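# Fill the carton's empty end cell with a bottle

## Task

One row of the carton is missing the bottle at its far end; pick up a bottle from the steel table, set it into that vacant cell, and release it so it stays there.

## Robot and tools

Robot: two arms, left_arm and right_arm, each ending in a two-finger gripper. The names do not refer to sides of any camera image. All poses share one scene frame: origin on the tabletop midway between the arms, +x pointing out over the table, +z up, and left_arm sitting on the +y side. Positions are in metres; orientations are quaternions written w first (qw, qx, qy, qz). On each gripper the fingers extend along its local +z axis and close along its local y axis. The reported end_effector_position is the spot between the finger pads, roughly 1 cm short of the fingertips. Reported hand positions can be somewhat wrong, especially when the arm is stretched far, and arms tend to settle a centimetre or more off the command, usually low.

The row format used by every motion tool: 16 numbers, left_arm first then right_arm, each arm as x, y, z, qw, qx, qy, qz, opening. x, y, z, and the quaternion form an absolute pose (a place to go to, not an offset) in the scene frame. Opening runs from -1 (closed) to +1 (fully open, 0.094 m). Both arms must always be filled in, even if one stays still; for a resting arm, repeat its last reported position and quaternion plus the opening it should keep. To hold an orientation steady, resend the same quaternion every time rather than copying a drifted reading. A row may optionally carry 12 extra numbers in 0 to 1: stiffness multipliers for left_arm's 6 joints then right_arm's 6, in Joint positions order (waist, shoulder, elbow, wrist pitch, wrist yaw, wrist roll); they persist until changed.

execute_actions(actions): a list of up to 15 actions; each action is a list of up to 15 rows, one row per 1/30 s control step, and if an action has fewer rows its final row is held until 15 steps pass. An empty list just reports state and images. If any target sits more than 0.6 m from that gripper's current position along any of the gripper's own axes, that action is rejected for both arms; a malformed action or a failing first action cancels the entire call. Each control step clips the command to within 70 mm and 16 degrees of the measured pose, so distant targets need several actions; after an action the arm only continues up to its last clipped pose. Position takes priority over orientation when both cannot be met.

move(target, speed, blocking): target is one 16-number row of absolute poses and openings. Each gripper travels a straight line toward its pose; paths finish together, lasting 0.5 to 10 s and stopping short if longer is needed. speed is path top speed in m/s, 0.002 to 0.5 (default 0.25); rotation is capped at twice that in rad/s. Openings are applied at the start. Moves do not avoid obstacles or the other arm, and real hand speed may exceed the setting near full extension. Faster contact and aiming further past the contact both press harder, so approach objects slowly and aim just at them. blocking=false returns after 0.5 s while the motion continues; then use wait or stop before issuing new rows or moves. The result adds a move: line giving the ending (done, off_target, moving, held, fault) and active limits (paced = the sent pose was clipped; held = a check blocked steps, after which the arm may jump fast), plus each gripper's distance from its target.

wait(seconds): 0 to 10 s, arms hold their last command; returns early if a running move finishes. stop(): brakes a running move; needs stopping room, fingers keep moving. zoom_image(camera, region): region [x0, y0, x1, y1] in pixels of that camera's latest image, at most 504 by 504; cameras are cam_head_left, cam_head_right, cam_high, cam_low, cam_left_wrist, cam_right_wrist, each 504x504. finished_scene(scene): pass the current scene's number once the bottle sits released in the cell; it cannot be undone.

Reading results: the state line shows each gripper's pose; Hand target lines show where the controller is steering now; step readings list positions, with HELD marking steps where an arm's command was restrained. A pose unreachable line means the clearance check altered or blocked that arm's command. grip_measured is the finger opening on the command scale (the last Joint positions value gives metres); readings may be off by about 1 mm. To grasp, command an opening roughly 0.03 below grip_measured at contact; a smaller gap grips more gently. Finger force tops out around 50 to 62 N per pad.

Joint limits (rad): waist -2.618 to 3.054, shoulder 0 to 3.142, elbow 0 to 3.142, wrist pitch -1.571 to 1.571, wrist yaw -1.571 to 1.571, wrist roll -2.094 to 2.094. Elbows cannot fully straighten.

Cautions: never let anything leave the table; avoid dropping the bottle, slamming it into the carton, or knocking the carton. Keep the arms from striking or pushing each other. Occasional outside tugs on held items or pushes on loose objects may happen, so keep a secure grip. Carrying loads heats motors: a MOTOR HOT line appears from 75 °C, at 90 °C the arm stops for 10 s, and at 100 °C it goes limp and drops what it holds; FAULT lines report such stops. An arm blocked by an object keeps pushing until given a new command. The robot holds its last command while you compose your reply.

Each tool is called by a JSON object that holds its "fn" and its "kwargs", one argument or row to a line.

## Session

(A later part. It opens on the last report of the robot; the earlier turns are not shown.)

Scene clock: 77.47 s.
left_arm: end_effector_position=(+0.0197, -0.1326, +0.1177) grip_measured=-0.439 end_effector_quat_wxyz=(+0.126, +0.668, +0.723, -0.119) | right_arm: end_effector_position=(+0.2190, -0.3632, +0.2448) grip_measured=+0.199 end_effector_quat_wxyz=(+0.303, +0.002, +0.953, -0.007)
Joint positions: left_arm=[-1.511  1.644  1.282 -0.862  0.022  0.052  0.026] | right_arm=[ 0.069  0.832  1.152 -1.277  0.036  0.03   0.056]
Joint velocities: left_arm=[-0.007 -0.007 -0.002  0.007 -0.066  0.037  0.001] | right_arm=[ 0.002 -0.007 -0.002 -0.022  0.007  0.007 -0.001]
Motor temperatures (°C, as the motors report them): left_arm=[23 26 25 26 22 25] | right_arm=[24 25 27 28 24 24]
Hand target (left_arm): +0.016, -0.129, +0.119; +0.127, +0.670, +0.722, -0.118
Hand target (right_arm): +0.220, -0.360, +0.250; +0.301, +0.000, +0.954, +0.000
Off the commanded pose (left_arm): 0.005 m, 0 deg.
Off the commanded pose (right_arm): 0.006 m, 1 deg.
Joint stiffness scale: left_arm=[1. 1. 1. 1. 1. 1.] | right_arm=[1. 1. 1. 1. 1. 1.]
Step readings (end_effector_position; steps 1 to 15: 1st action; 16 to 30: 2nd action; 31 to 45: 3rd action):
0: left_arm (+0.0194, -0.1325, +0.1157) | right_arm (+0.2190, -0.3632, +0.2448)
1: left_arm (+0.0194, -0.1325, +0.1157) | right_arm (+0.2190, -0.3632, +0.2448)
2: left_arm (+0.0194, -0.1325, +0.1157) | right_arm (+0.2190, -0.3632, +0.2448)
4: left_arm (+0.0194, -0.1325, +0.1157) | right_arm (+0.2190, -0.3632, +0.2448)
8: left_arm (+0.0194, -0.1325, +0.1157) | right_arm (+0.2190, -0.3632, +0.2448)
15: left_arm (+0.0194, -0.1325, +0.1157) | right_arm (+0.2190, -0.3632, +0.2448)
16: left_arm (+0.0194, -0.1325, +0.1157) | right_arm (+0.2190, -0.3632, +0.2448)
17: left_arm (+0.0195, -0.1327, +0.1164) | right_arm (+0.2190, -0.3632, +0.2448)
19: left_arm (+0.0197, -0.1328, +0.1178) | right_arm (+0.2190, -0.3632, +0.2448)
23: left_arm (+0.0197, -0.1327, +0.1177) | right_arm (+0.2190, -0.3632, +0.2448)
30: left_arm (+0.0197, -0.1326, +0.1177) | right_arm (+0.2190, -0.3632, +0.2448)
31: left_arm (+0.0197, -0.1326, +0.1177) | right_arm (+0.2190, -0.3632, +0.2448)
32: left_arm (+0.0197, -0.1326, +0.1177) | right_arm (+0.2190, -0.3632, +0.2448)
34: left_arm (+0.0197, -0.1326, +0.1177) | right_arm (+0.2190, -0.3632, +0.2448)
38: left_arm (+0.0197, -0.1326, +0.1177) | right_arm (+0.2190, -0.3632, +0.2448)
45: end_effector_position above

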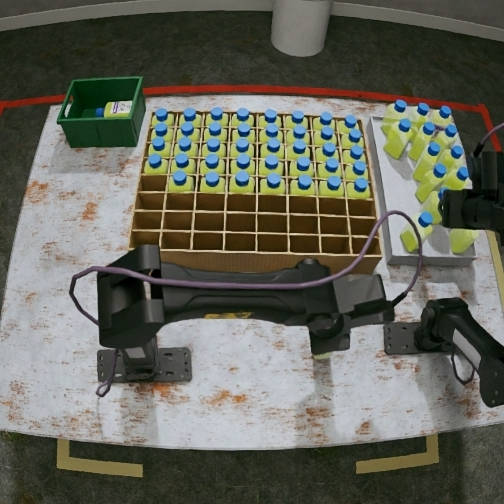

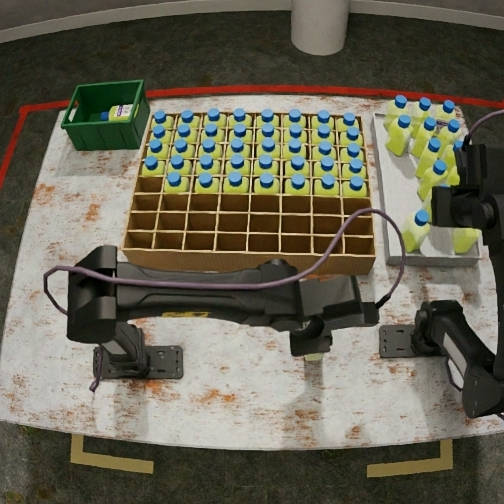

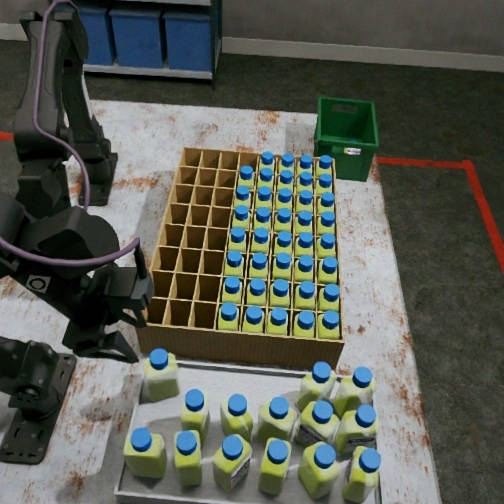

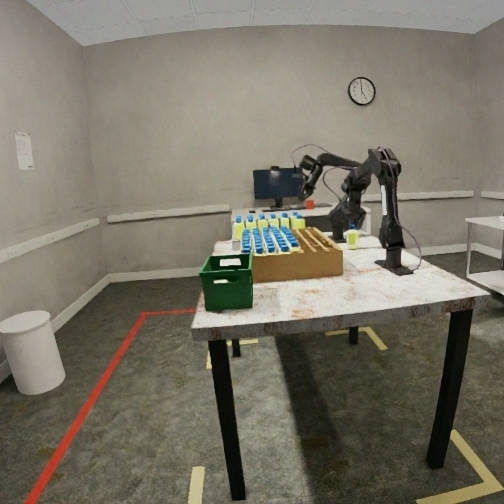

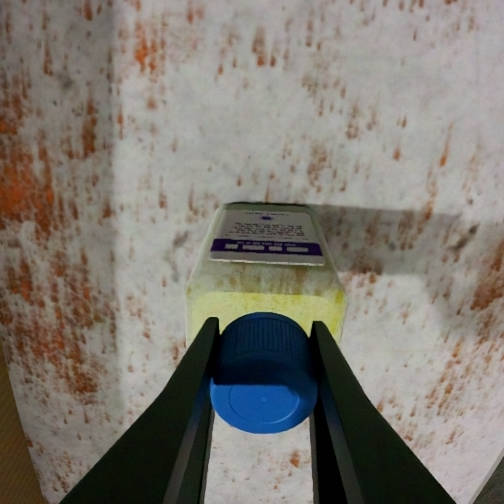

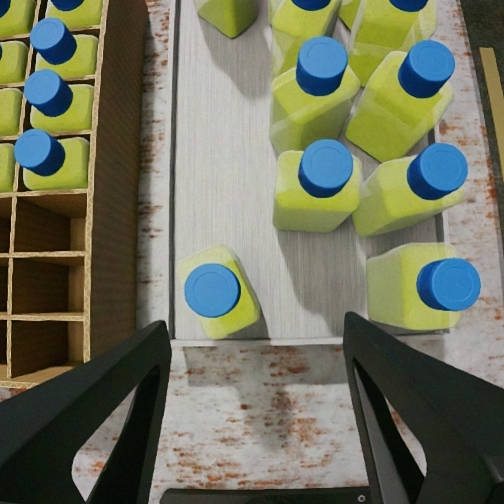

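{"fn": "move", "kwargs": {
  "target": [0.018,-0.125,0.24,0.1273,0.6698,0.7220,-0.1181,-0.48,0.22,-0.36,0.25,0.3007,0,0.9537,0,0.2],
  "speed": 0.08
}}

Scene clock: 79.87 s.
left_arm: end_effector_position=(+0.0178, -0.1185, +0.2344) grip_measured=-0.439 end_effector_quat_wxyz=(+0.122, +0.669, +0.724, -0.115) | right_arm: end_effector_position=(+0.2190, -0.3632, +0.2448) grip_measured=+0.199 end_effector_quat_wxyz=(+0.303, +0.002, +0.953, -0.007)
Joint positions: left_arm=[-1.511  1.651  1.764 -1.347  0.022  0.052  0.026] | right_arm=[ 0.069  0.832  1.152 -1.277  0.036  0.03   0.056]
Joint velocities: left_arm=[-0.002  0.007 -0.002 -0.022  0.007  0.007 -0.   ] | right_arm=[-0.012 -0.007 -0.002  0.051 -0.051  0.081  0.   ]
Motor temperatures (°C, as the motors report them): left_arm=[23 26 25 26 22 25] | right_arm=[24 25 27 28 24 24]
Hand target (left_arm): +0.017, -0.121, +0.240; +0.127, +0.670, +0.722, -0.118
Hand target (right_arm): +0.220, -0.360, +0.250; +0.301, +0.000, +0.954, +0.000
Off the commanded pose (left_arm): 0.009 m, 1 deg.
Off the commanded pose (right_arm): 0.006 m, 1 deg.
Joint stiffness scale: left_arm=[1. 1. 1. 1. 1. 1.] | right_arm=[1. 1. 1. 1. 1. 1.]
move: done

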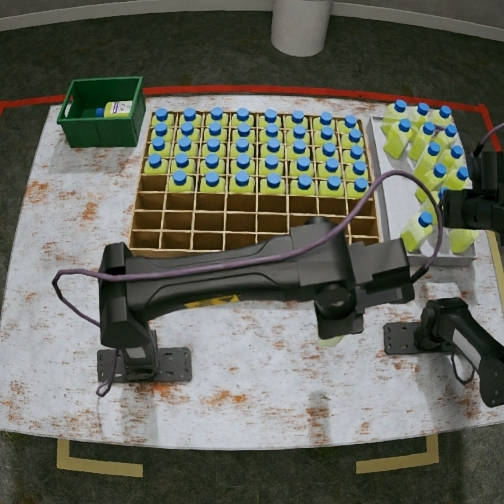

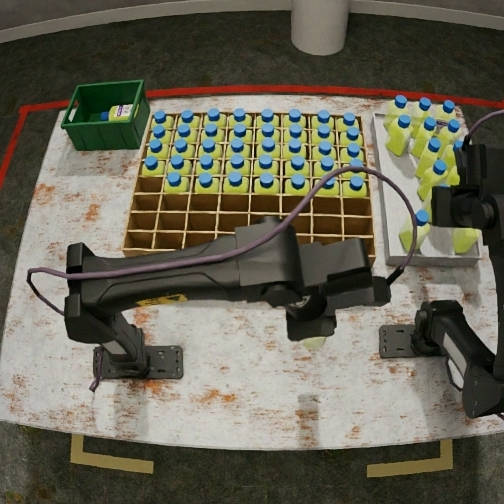

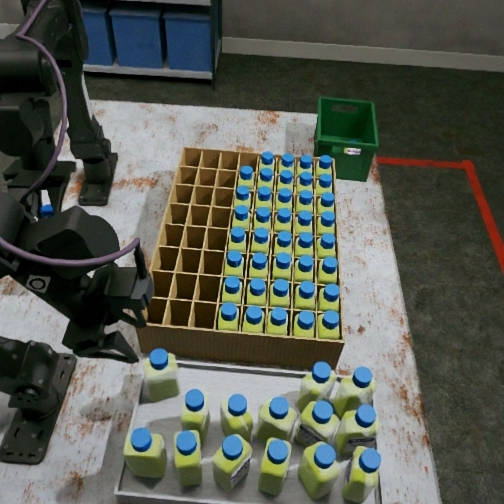

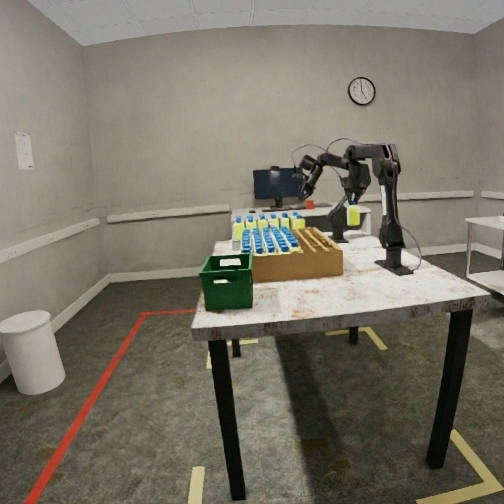

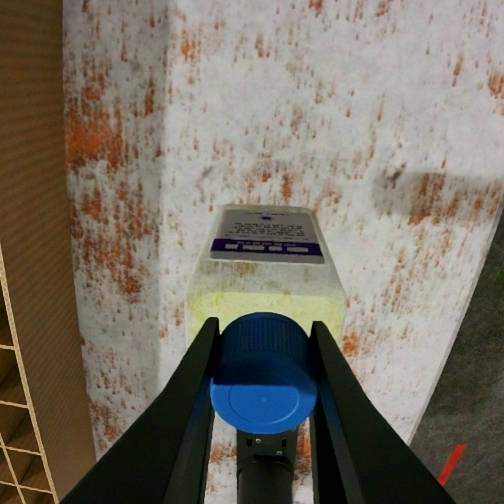

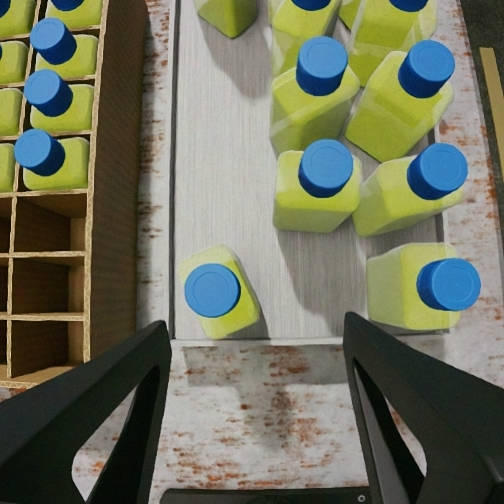

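{"fn": "move", "kwargs": {
  "target": [0.2355,0.0025,0.245,0.1604,0.3769,0.9098,-0.0664,-0.48,0.22,-0.36,0.25,0.3007,0,0.9537,0,0.2],
  "speed": 0.14
}}

{"fn": "move", "kwargs": {
  "target": [0.288,0.232,0.245,0.1736,0,0.9848,0,-0.48,0.22,-0.36,0.25,0.3007,0,0.9537,0,0.2],
  "speed": 0.14
}}

Scene clock: 84.67 s.
left_arm: end_effector_position=(+0.2283, +0.0050, +0.2380) grip_measured=-0.439 end_effector_quat_wxyz=(+0.155, +0.380, +0.910, -0.057) | right_arm: end_effector_position=(+0.2190, -0.3632, +0.2448) grip_measured=+0.199 end_effector_quat_wxyz=(+0.303, +0.002, +0.953, -0.007)
Joint positions: left_arm=[-0.815  1.61   1.737 -1.367  0.003  0.05   0.026] | right_arm=[ 0.069  0.832  1.152 -1.277  0.036  0.03   0.056]
Joint velocities: left_arm=[-0.002 -0.012  0.002 -0.037  0.007 -0.007 -0.001] | right_arm=[ 0.007 -0.012 -0.032 -0.037  0.095  0.022 -0.   ]
Motor temperatures (°C, as the motors report them): left_arm=[23 26 25 26 22 25] | right_arm=[24 24 27 28 24 24]
Hand target (left_arm): +0.233, +0.005, +0.245; +0.164, +0.378, +0.909, -0.058
Hand target (right_arm): +0.220, -0.360, +0.250; +0.301, +0.000, +0.954, +0.000
Off the commanded pose (left_arm): 0.010 m, 1 deg.
Off the commanded pose (right_arm): 0.006 m, 1 deg.
Joint stiffness scale: left_arm=[1. 1. 1. 1. 1. 1.] | right_arm=[1. 1. 1. 1. 1. 1.]
move: done

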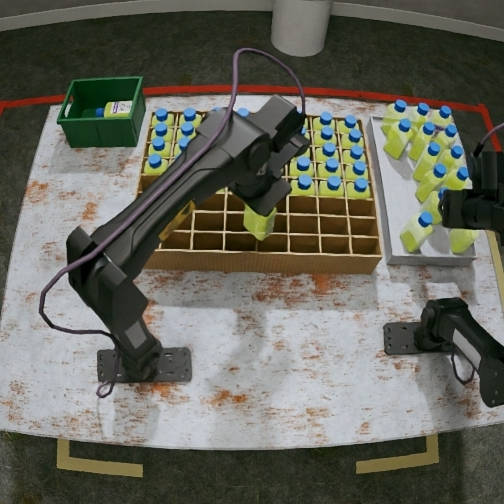

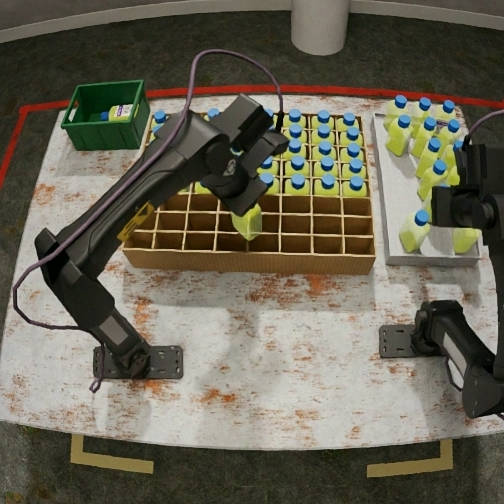

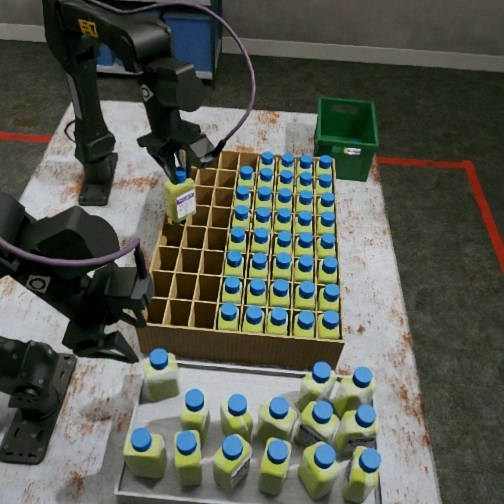

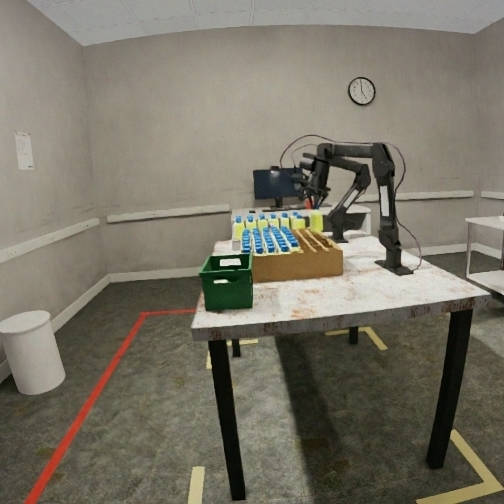

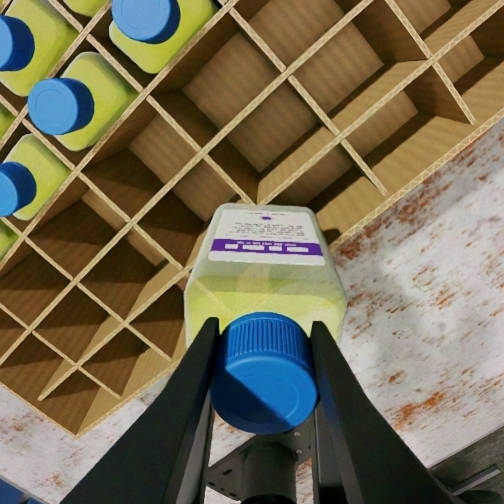

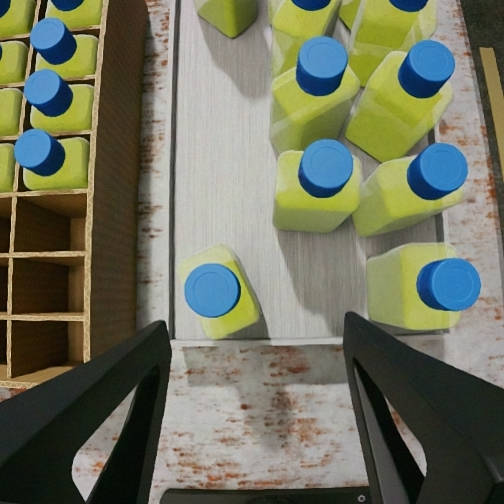

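Scene clock: 87.83 s.
left_arm: end_effector_position=(+0.2823, +0.2285, +0.2387) grip_measured=-0.439 end_effector_quat_wxyz=(+0.166, +0.010, +0.986, +0.007) | right_arm: end_effector_position=(+0.2190, -0.3632, +0.2448) grip_measured=+0.199 end_effector_quat_wxyz=(+0.303, +0.002, +0.953, -0.007)
Joint positions: left_arm=[-0.125  1.471  1.605 -1.371 -0.027 -0.026  0.026] | right_arm=[ 0.069  0.832  1.152 -1.277  0.036  0.03   0.056]
Joint velocities: left_arm=[-0.002  0.017  0.007 -0.037  0.007 -0.022  0.001] | right_arm=[-0.012  0.002  0.002 -0.007 -0.037  0.037 -0.001]
Motor temperatures (°C, as the motors report them): left_arm=[23 26 25 26 22 25] | right_arm=[24 24 27 28 24 24]
Hand target (left_arm): +0.285, +0.232, +0.244; +0.174, +0.002, +0.985, +0.009
Hand target (right_arm): +0.220, -0.360, +0.250; +0.301, +0.000, +0.954, +0.000
Off the commanded pose (left_arm): 0.009 m, 2 deg.
Off the commanded pose (right_arm): 0.006 m, 1 deg.
Joint stiffness scale: left_arm=[1. 1. 1. 1. 1. 1.] | right_arm=[1. 1. 1. 1. 1. 1.]
move: done

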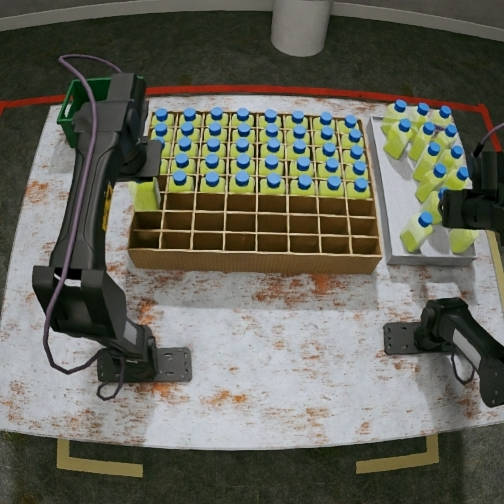

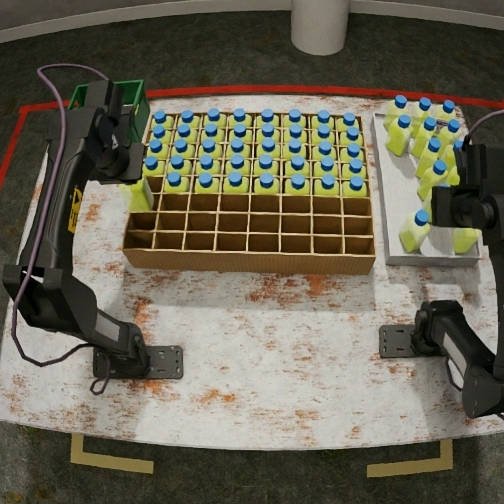

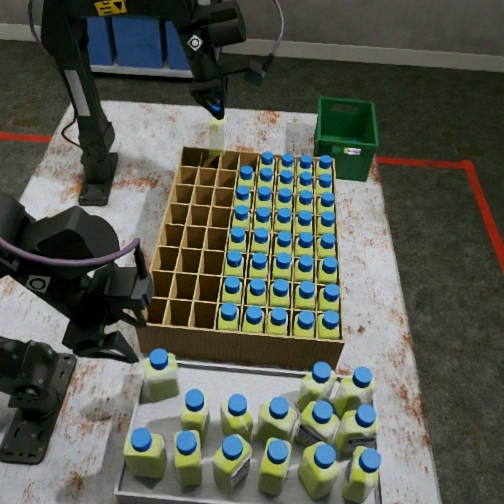

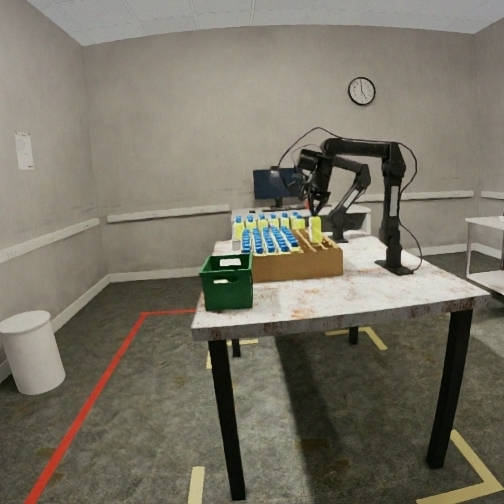

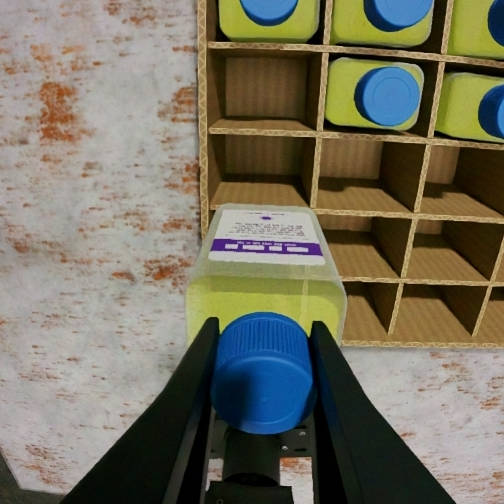

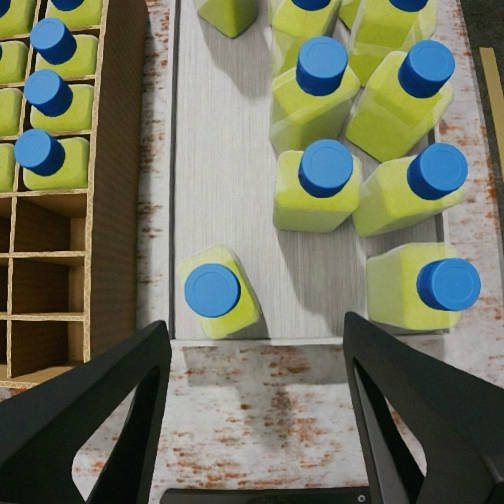

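{"fn": "zoom_image", "kwargs": {
  "camera": "cam_low",
  "region": [230, 170, 360, 290]
}}

{"fn": "zoom_image", "kwargs": {
  "camera": "cam_high",
  "region": [160, 70, 300, 210]
}}

Region (230, 170, 360, 290) of cam_low's 504x504 image, scaled by 3.877, with more detail than that image has; it fills the top 465 rows of this view, and the rest is white.

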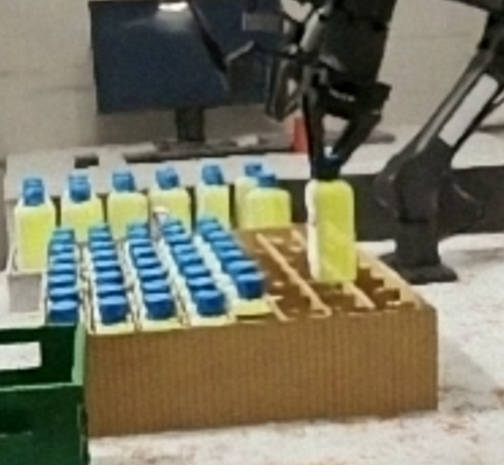

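Region (160, 70, 300, 210) of cam_high's 504x504 image, scaled by 3.600, with more detail than that image has.

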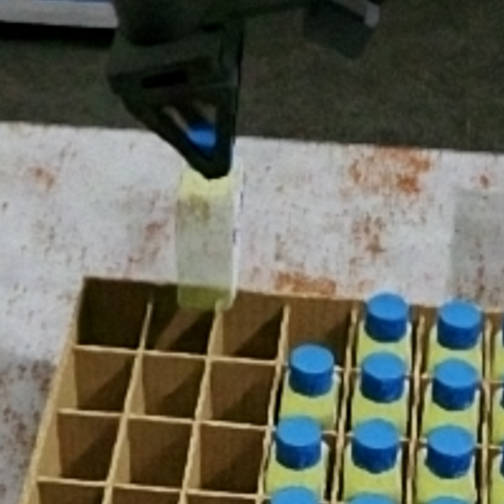

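{"fn": "move", "kwargs": {
  "target": [0.357,0.232,0.243,0.1865,0,0.9824,0,-0.48,0.22,-0.36,0.25,0.3007,0,0.9537,0,0.2],
  "speed": 0.06
}}

{"fn": "zoom_image", "kwargs": {
  "camera": "cam_low",
  "region": [230, 170, 360, 290]
}}

{"fn": "zoom_image", "kwargs": {
  "camera": "cam_high",
  "region": [160, 70, 300, 210]
}}

Scene clock: 92.00 s.
left_arm: end_effector_position=(+0.3499, +0.2296, +0.2360) grip_measured=-0.439 end_effector_quat_wxyz=(+0.171, +0.003, +0.985, +0.003) | right_arm: end_effector_position=(+0.2190, -0.3632, +0.2448) grip_measured=+0.199 end_effector_quat_wxyz=(+0.303, +0.002, +0.953, -0.007)
Joint positions: left_arm=[-0.108  1.717  1.843 -1.353 -0.017 -0.026  0.026] | right_arm=[ 0.069  0.832  1.152 -1.277  0.036  0.03   0.056]
Joint velocities: left_arm=[-0.007  0.012  0.002  0.007 -0.007  0.037  0.   ] | right_arm=[ 0.012 -0.002  0.022 -0.022 -0.037 -0.037  0.   ]
Motor temperatures (°C, as the motors report them): left_arm=[23 26 25 26 22 25] | right_arm=[24 24 27 28 24 24]
Hand target (left_arm): +0.357, +0.233, +0.244; +0.187, -0.000, +0.982, +0.001
Hand target (right_arm): +0.220, -0.360, +0.250; +0.301, +0.000, +0.954, +0.000
Off the commanded pose (left_arm): 0.010 m, 2 deg.
Off the commanded pose (right_arm): 0.006 m, 1 deg.
Joint stiffness scale: left_arm=[1. 1. 1. 1. 1. 1.] | right_arm=[1. 1. 1. 1. 1. 1.]
move: done

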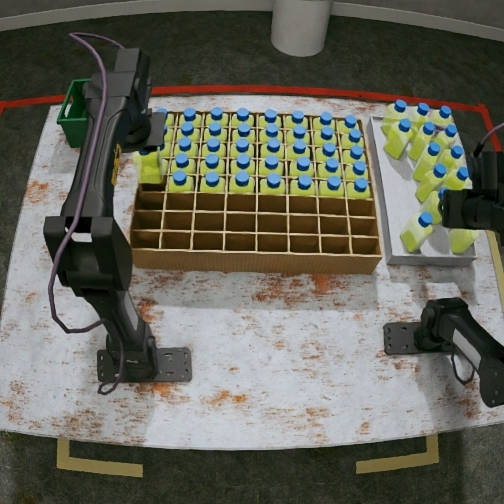

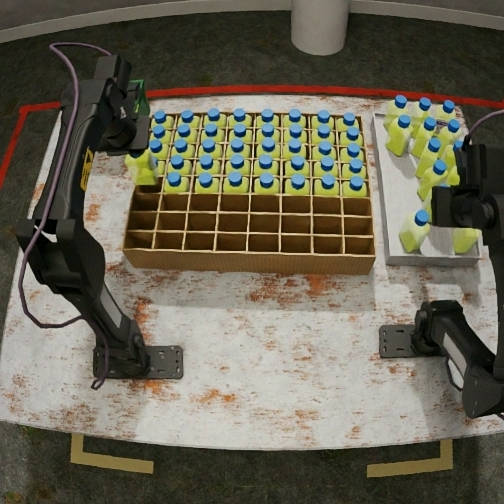

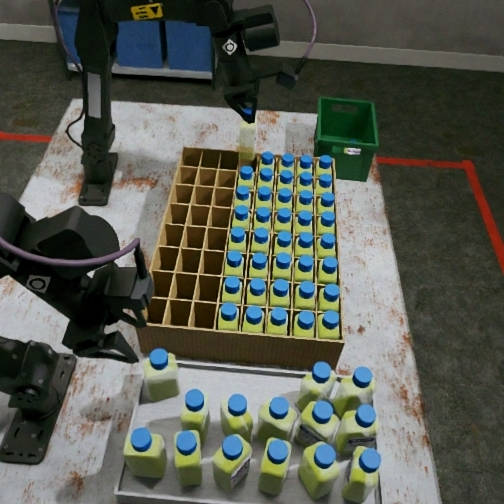

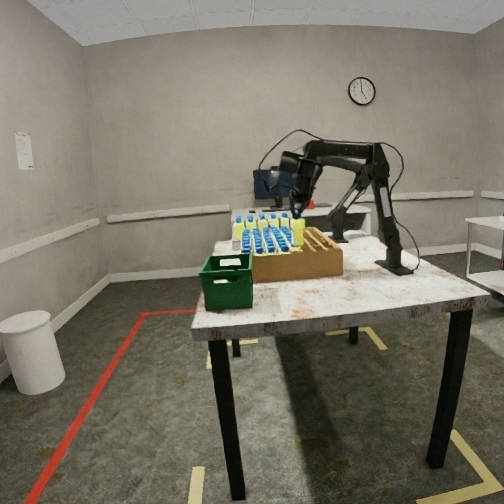

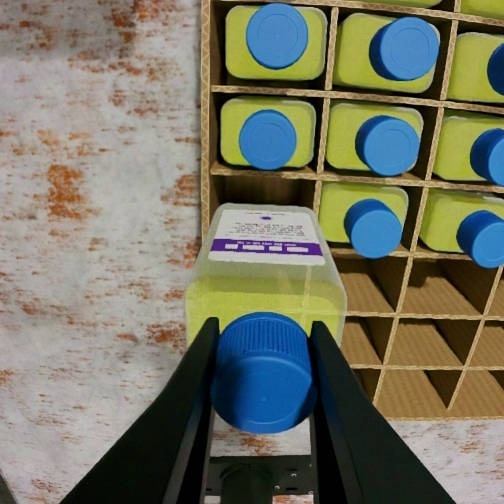

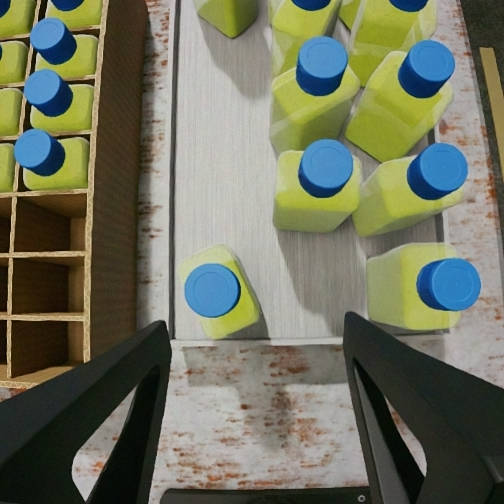

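Region (230, 170, 360, 290) of cam_low's 504x504 image, scaled by 3.877, with more detail than that image has; it fills the top 465 rows of this view, and the rest is white.

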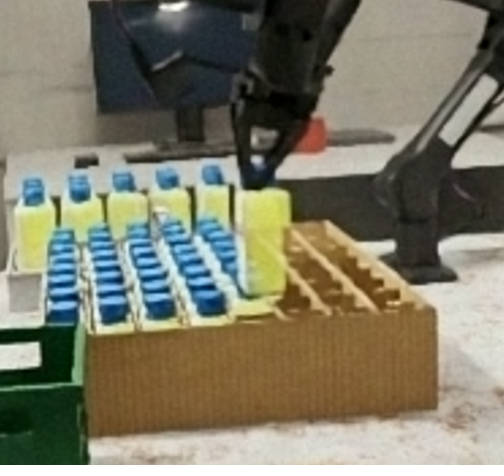

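Region (160, 70, 300, 210) of cam_high's 504x504 image, scaled by 3.600, with more detail than that image has.

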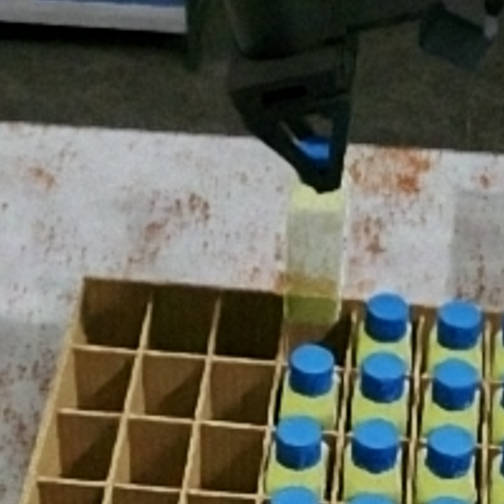

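{"fn": "move", "kwargs": {
  "target": [0.361,0.232,0.224,0.2036,0,0.9790,0,-0.48,0.22,-0.36,0.25,0.3007,0,0.9537,0,0.2],
  "speed": 0.03
}}

{"fn": "zoom_image", "kwargs": {
  "camera": "cam_low",
  "region": [250, 190, 350, 280]
}}

{"fn": "zoom_image", "kwargs": {
  "camera": "cam_high",
  "region": [190, 90, 300, 200]
}}

Scene clock: 96.27 s.
left_arm: end_effector_position=(+0.3609, +0.2292, +0.2171) grip_measured=-0.439 end_effector_quat_wxyz=(+0.187, +0.002, +0.982, +0.002) | right_arm: end_effector_position=(+0.2190, -0.3632, +0.2448) grip_measured=+0.199 end_effector_quat_wxyz=(+0.303, +0.002, +0.953, -0.007)
Joint positions: left_arm=[-0.108  1.701  1.732 -1.225 -0.016 -0.026  0.026] | right_arm=[ 0.069  0.832  1.152 -1.277  0.036  0.03   0.056]
Joint velocities: left_arm=[ 0.012 -0.002  0.007  0.022  0.022 -0.007  0.   ] | right_arm=[ 0.002 -0.017 -0.002 -0.007 -0.007 -0.037 -0.   ]
Motor temperatures (°C, as the motors report them): left_arm=[23 26 25 26 22 25] | right_arm=[24 24 27 28 24 24]
Hand target (left_arm): +0.361, +0.232, +0.224; +0.203, -0.000, +0.979, +0.000
Hand target (right_arm): +0.220, -0.360, +0.250; +0.301, +0.000, +0.954, +0.000
Off the commanded pose (left_arm): 0.007 m, 2 deg.
Off the commanded pose (right_arm): 0.006 m, 1 deg.
Joint stiffness scale: left_arm=[1. 1. 1. 1. 1. 1.] | right_arm=[1. 1. 1. 1. 1. 1.]
move: done

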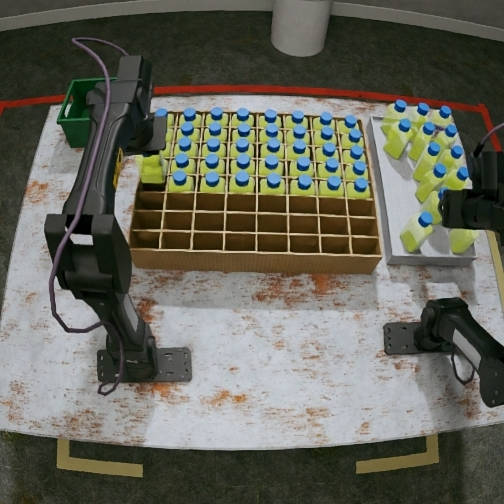

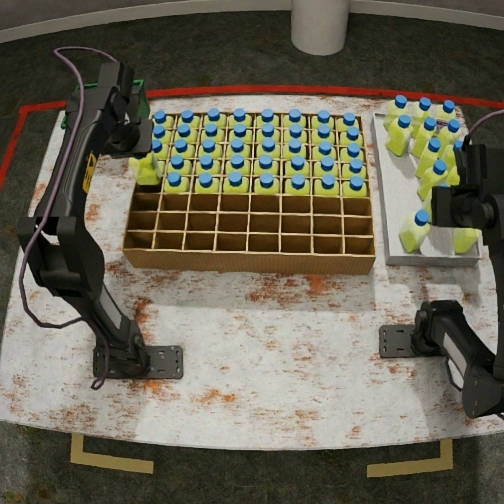

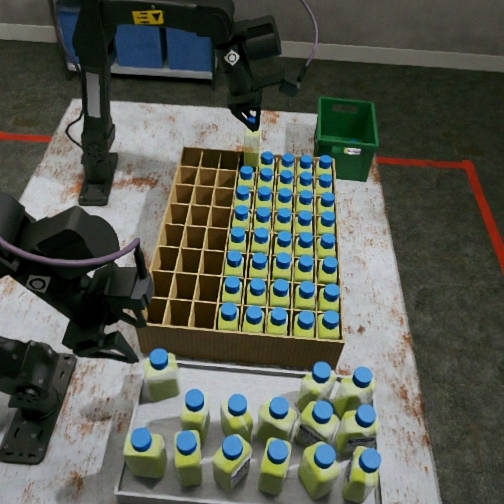

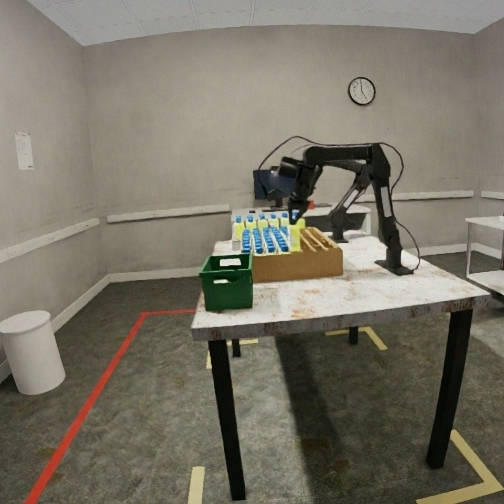

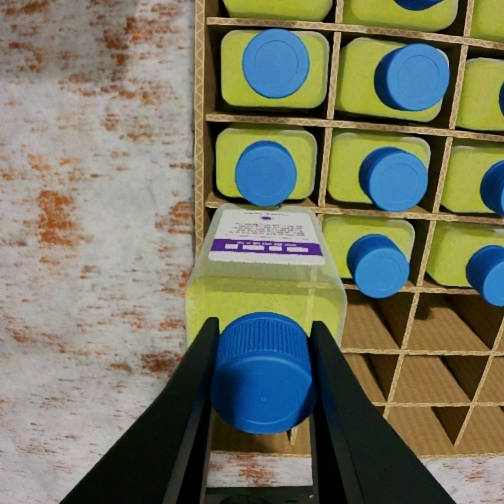

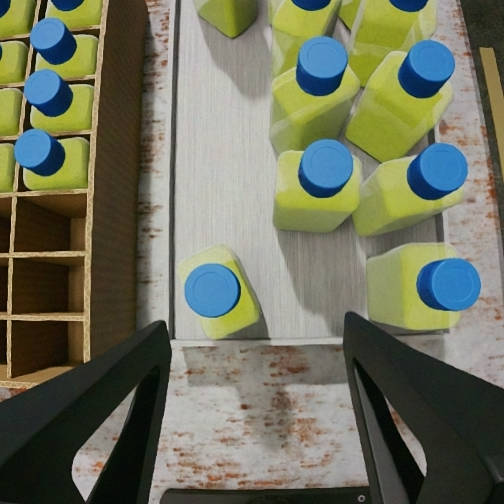

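Region (250, 190, 350, 280) of cam_low's 504x504 image, scaled by 5.040, with more detail than that image has; it fills the top 454 rows of this view, and the rest is white.

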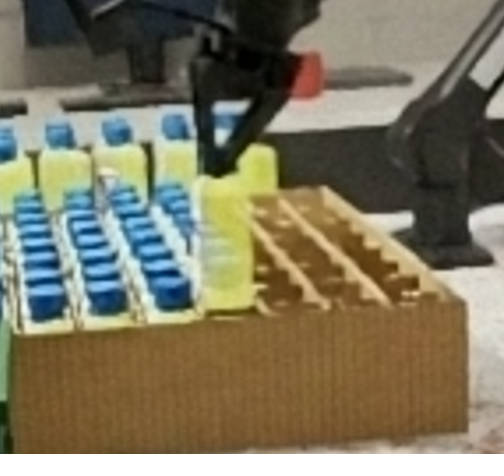

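Region (190, 90, 300, 200) of cam_high's 504x504 image, scaled by 4.582, with more detail than that image has.

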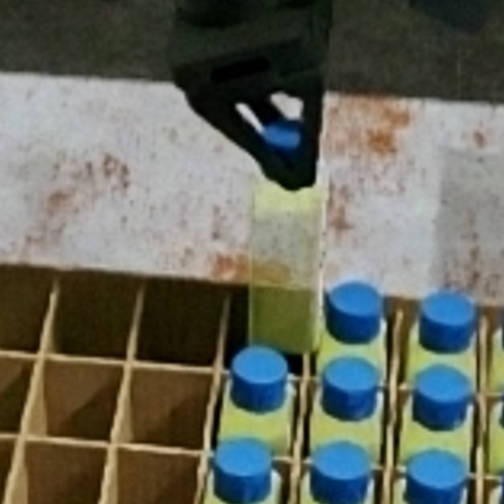

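{"fn": "move", "kwargs": {
  "target": [0.350,0.232,0.232,0.2036,0,0.9790,0,-0.48,0.22,-0.36,0.25,0.3007,0,0.9537,0,0.2],
  "speed": 0.03
}}

{"fn": "zoom_image", "kwargs": {
  "camera": "cam_high",
  "region": [190, 90, 300, 200]
}}

Scene clock: 99.00 s.
left_arm: end_effector_position=(+0.3533, +0.2294, +0.2270) grip_measured=-0.439 end_effector_quat_wxyz=(+0.198, +0.002, +0.980, +0.002) | right_arm: end_effector_position=(+0.2190, -0.3632, +0.2448) grip_measured=+0.199 end_effector_quat_wxyz=(+0.303, +0.002, +0.953, -0.007)
Joint positions: left_arm=[-0.108  1.661  1.721 -1.233 -0.016 -0.026  0.026] | right_arm=[ 0.069  0.832  1.152 -1.277  0.036  0.03   0.056]
Joint velocities: left_arm=[ 0.002  0.002 -0.002  0.037  0.037  0.081 -0.001] | right_arm=[ 0.007  0.002 -0.022  0.007 -0.051 -0.037 -0.001]
Motor temperatures (°C, as the motors report them): left_arm=[23 27 25 26 22 25] | right_arm=[24 24 27 28 24 24]
Hand target (left_arm): +0.350, +0.232, +0.232; +0.204, -0.000, +0.979, +0.000
Hand target (right_arm): +0.220, -0.360, +0.250; +0.301, +0.000, +0.954, +0.000
Off the commanded pose (left_arm): 0.007 m, 1 deg.
Off the commanded pose (right_arm): 0.006 m, 1 deg.
Joint stiffness scale: left_arm=[1. 1. 1. 1. 1. 1.] | right_arm=[1. 1. 1. 1. 1. 1.]
move: done

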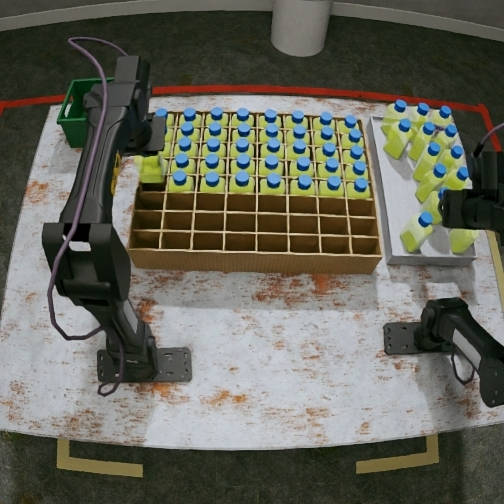

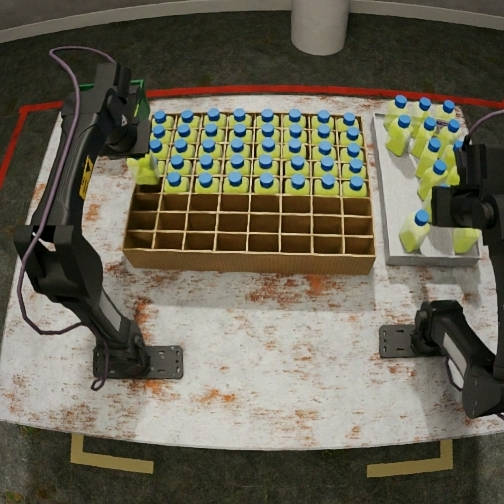

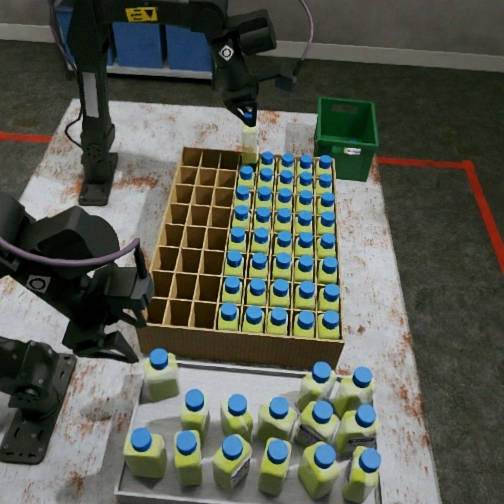

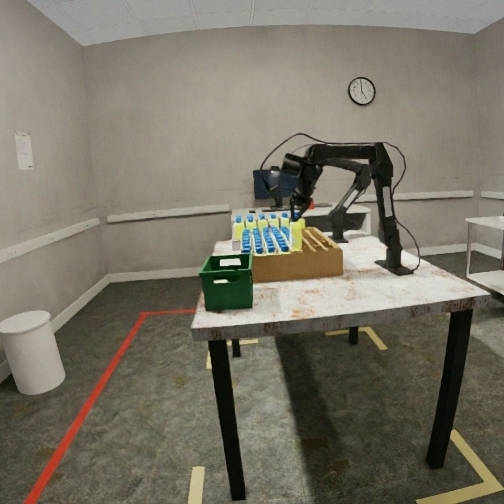

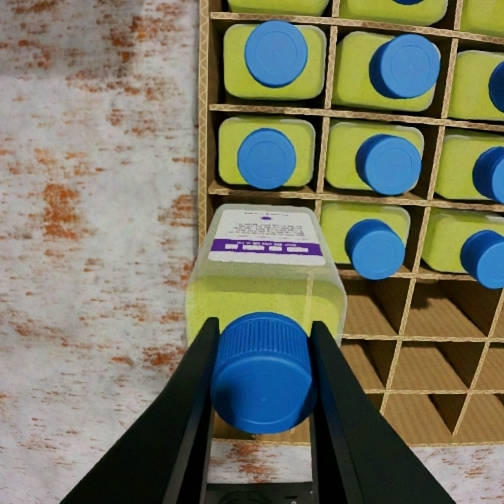

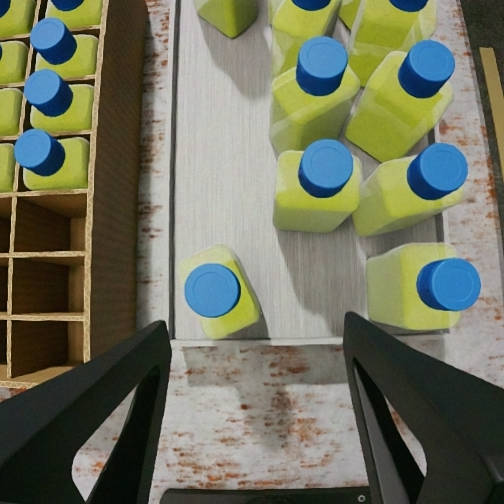

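Region (190, 90, 300, 200) of cam_high's 504x504 image, scaled by 4.582, with more detail than that image has.

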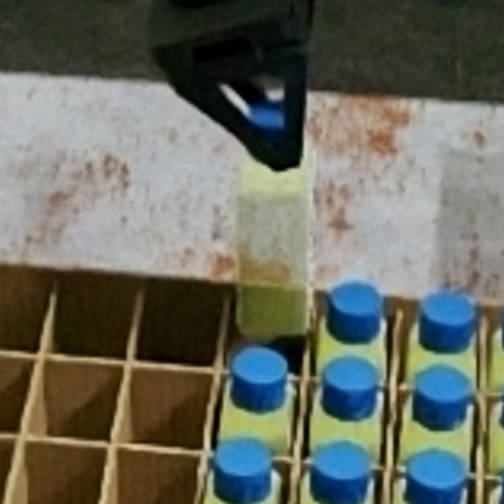

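{"fn": "zoom_image", "kwargs": {
  "camera": "cam_left_wrist",
  "region": [170, 150, 370, 310]
}}

{"fn": "zoom_image", "kwargs": {
  "camera": "cam_low",
  "region": [260, 200, 340, 270]
}}

Region (170, 150, 370, 310) of cam_left_wrist's 504x504 image, scaled by 2.520, with more detail than that image has; it fills the top 403 rows of this view, and the rest is white.

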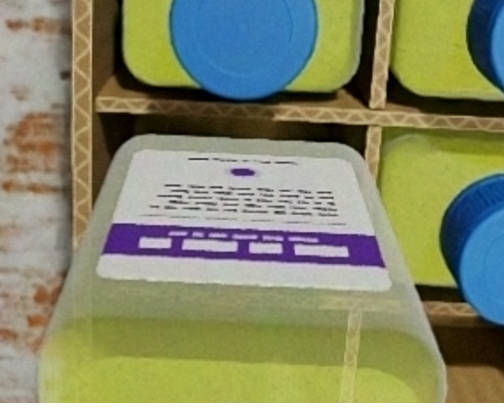

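Region (260, 200, 340, 270) of cam_low's 504x504 image, scaled by 6.300, with more detail than that image has; it fills the top 441 rows of this view, and the rest is white.

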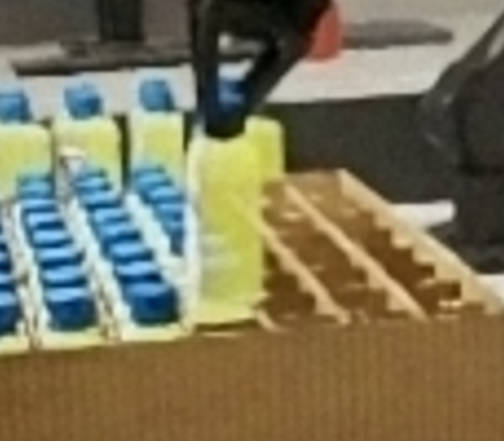

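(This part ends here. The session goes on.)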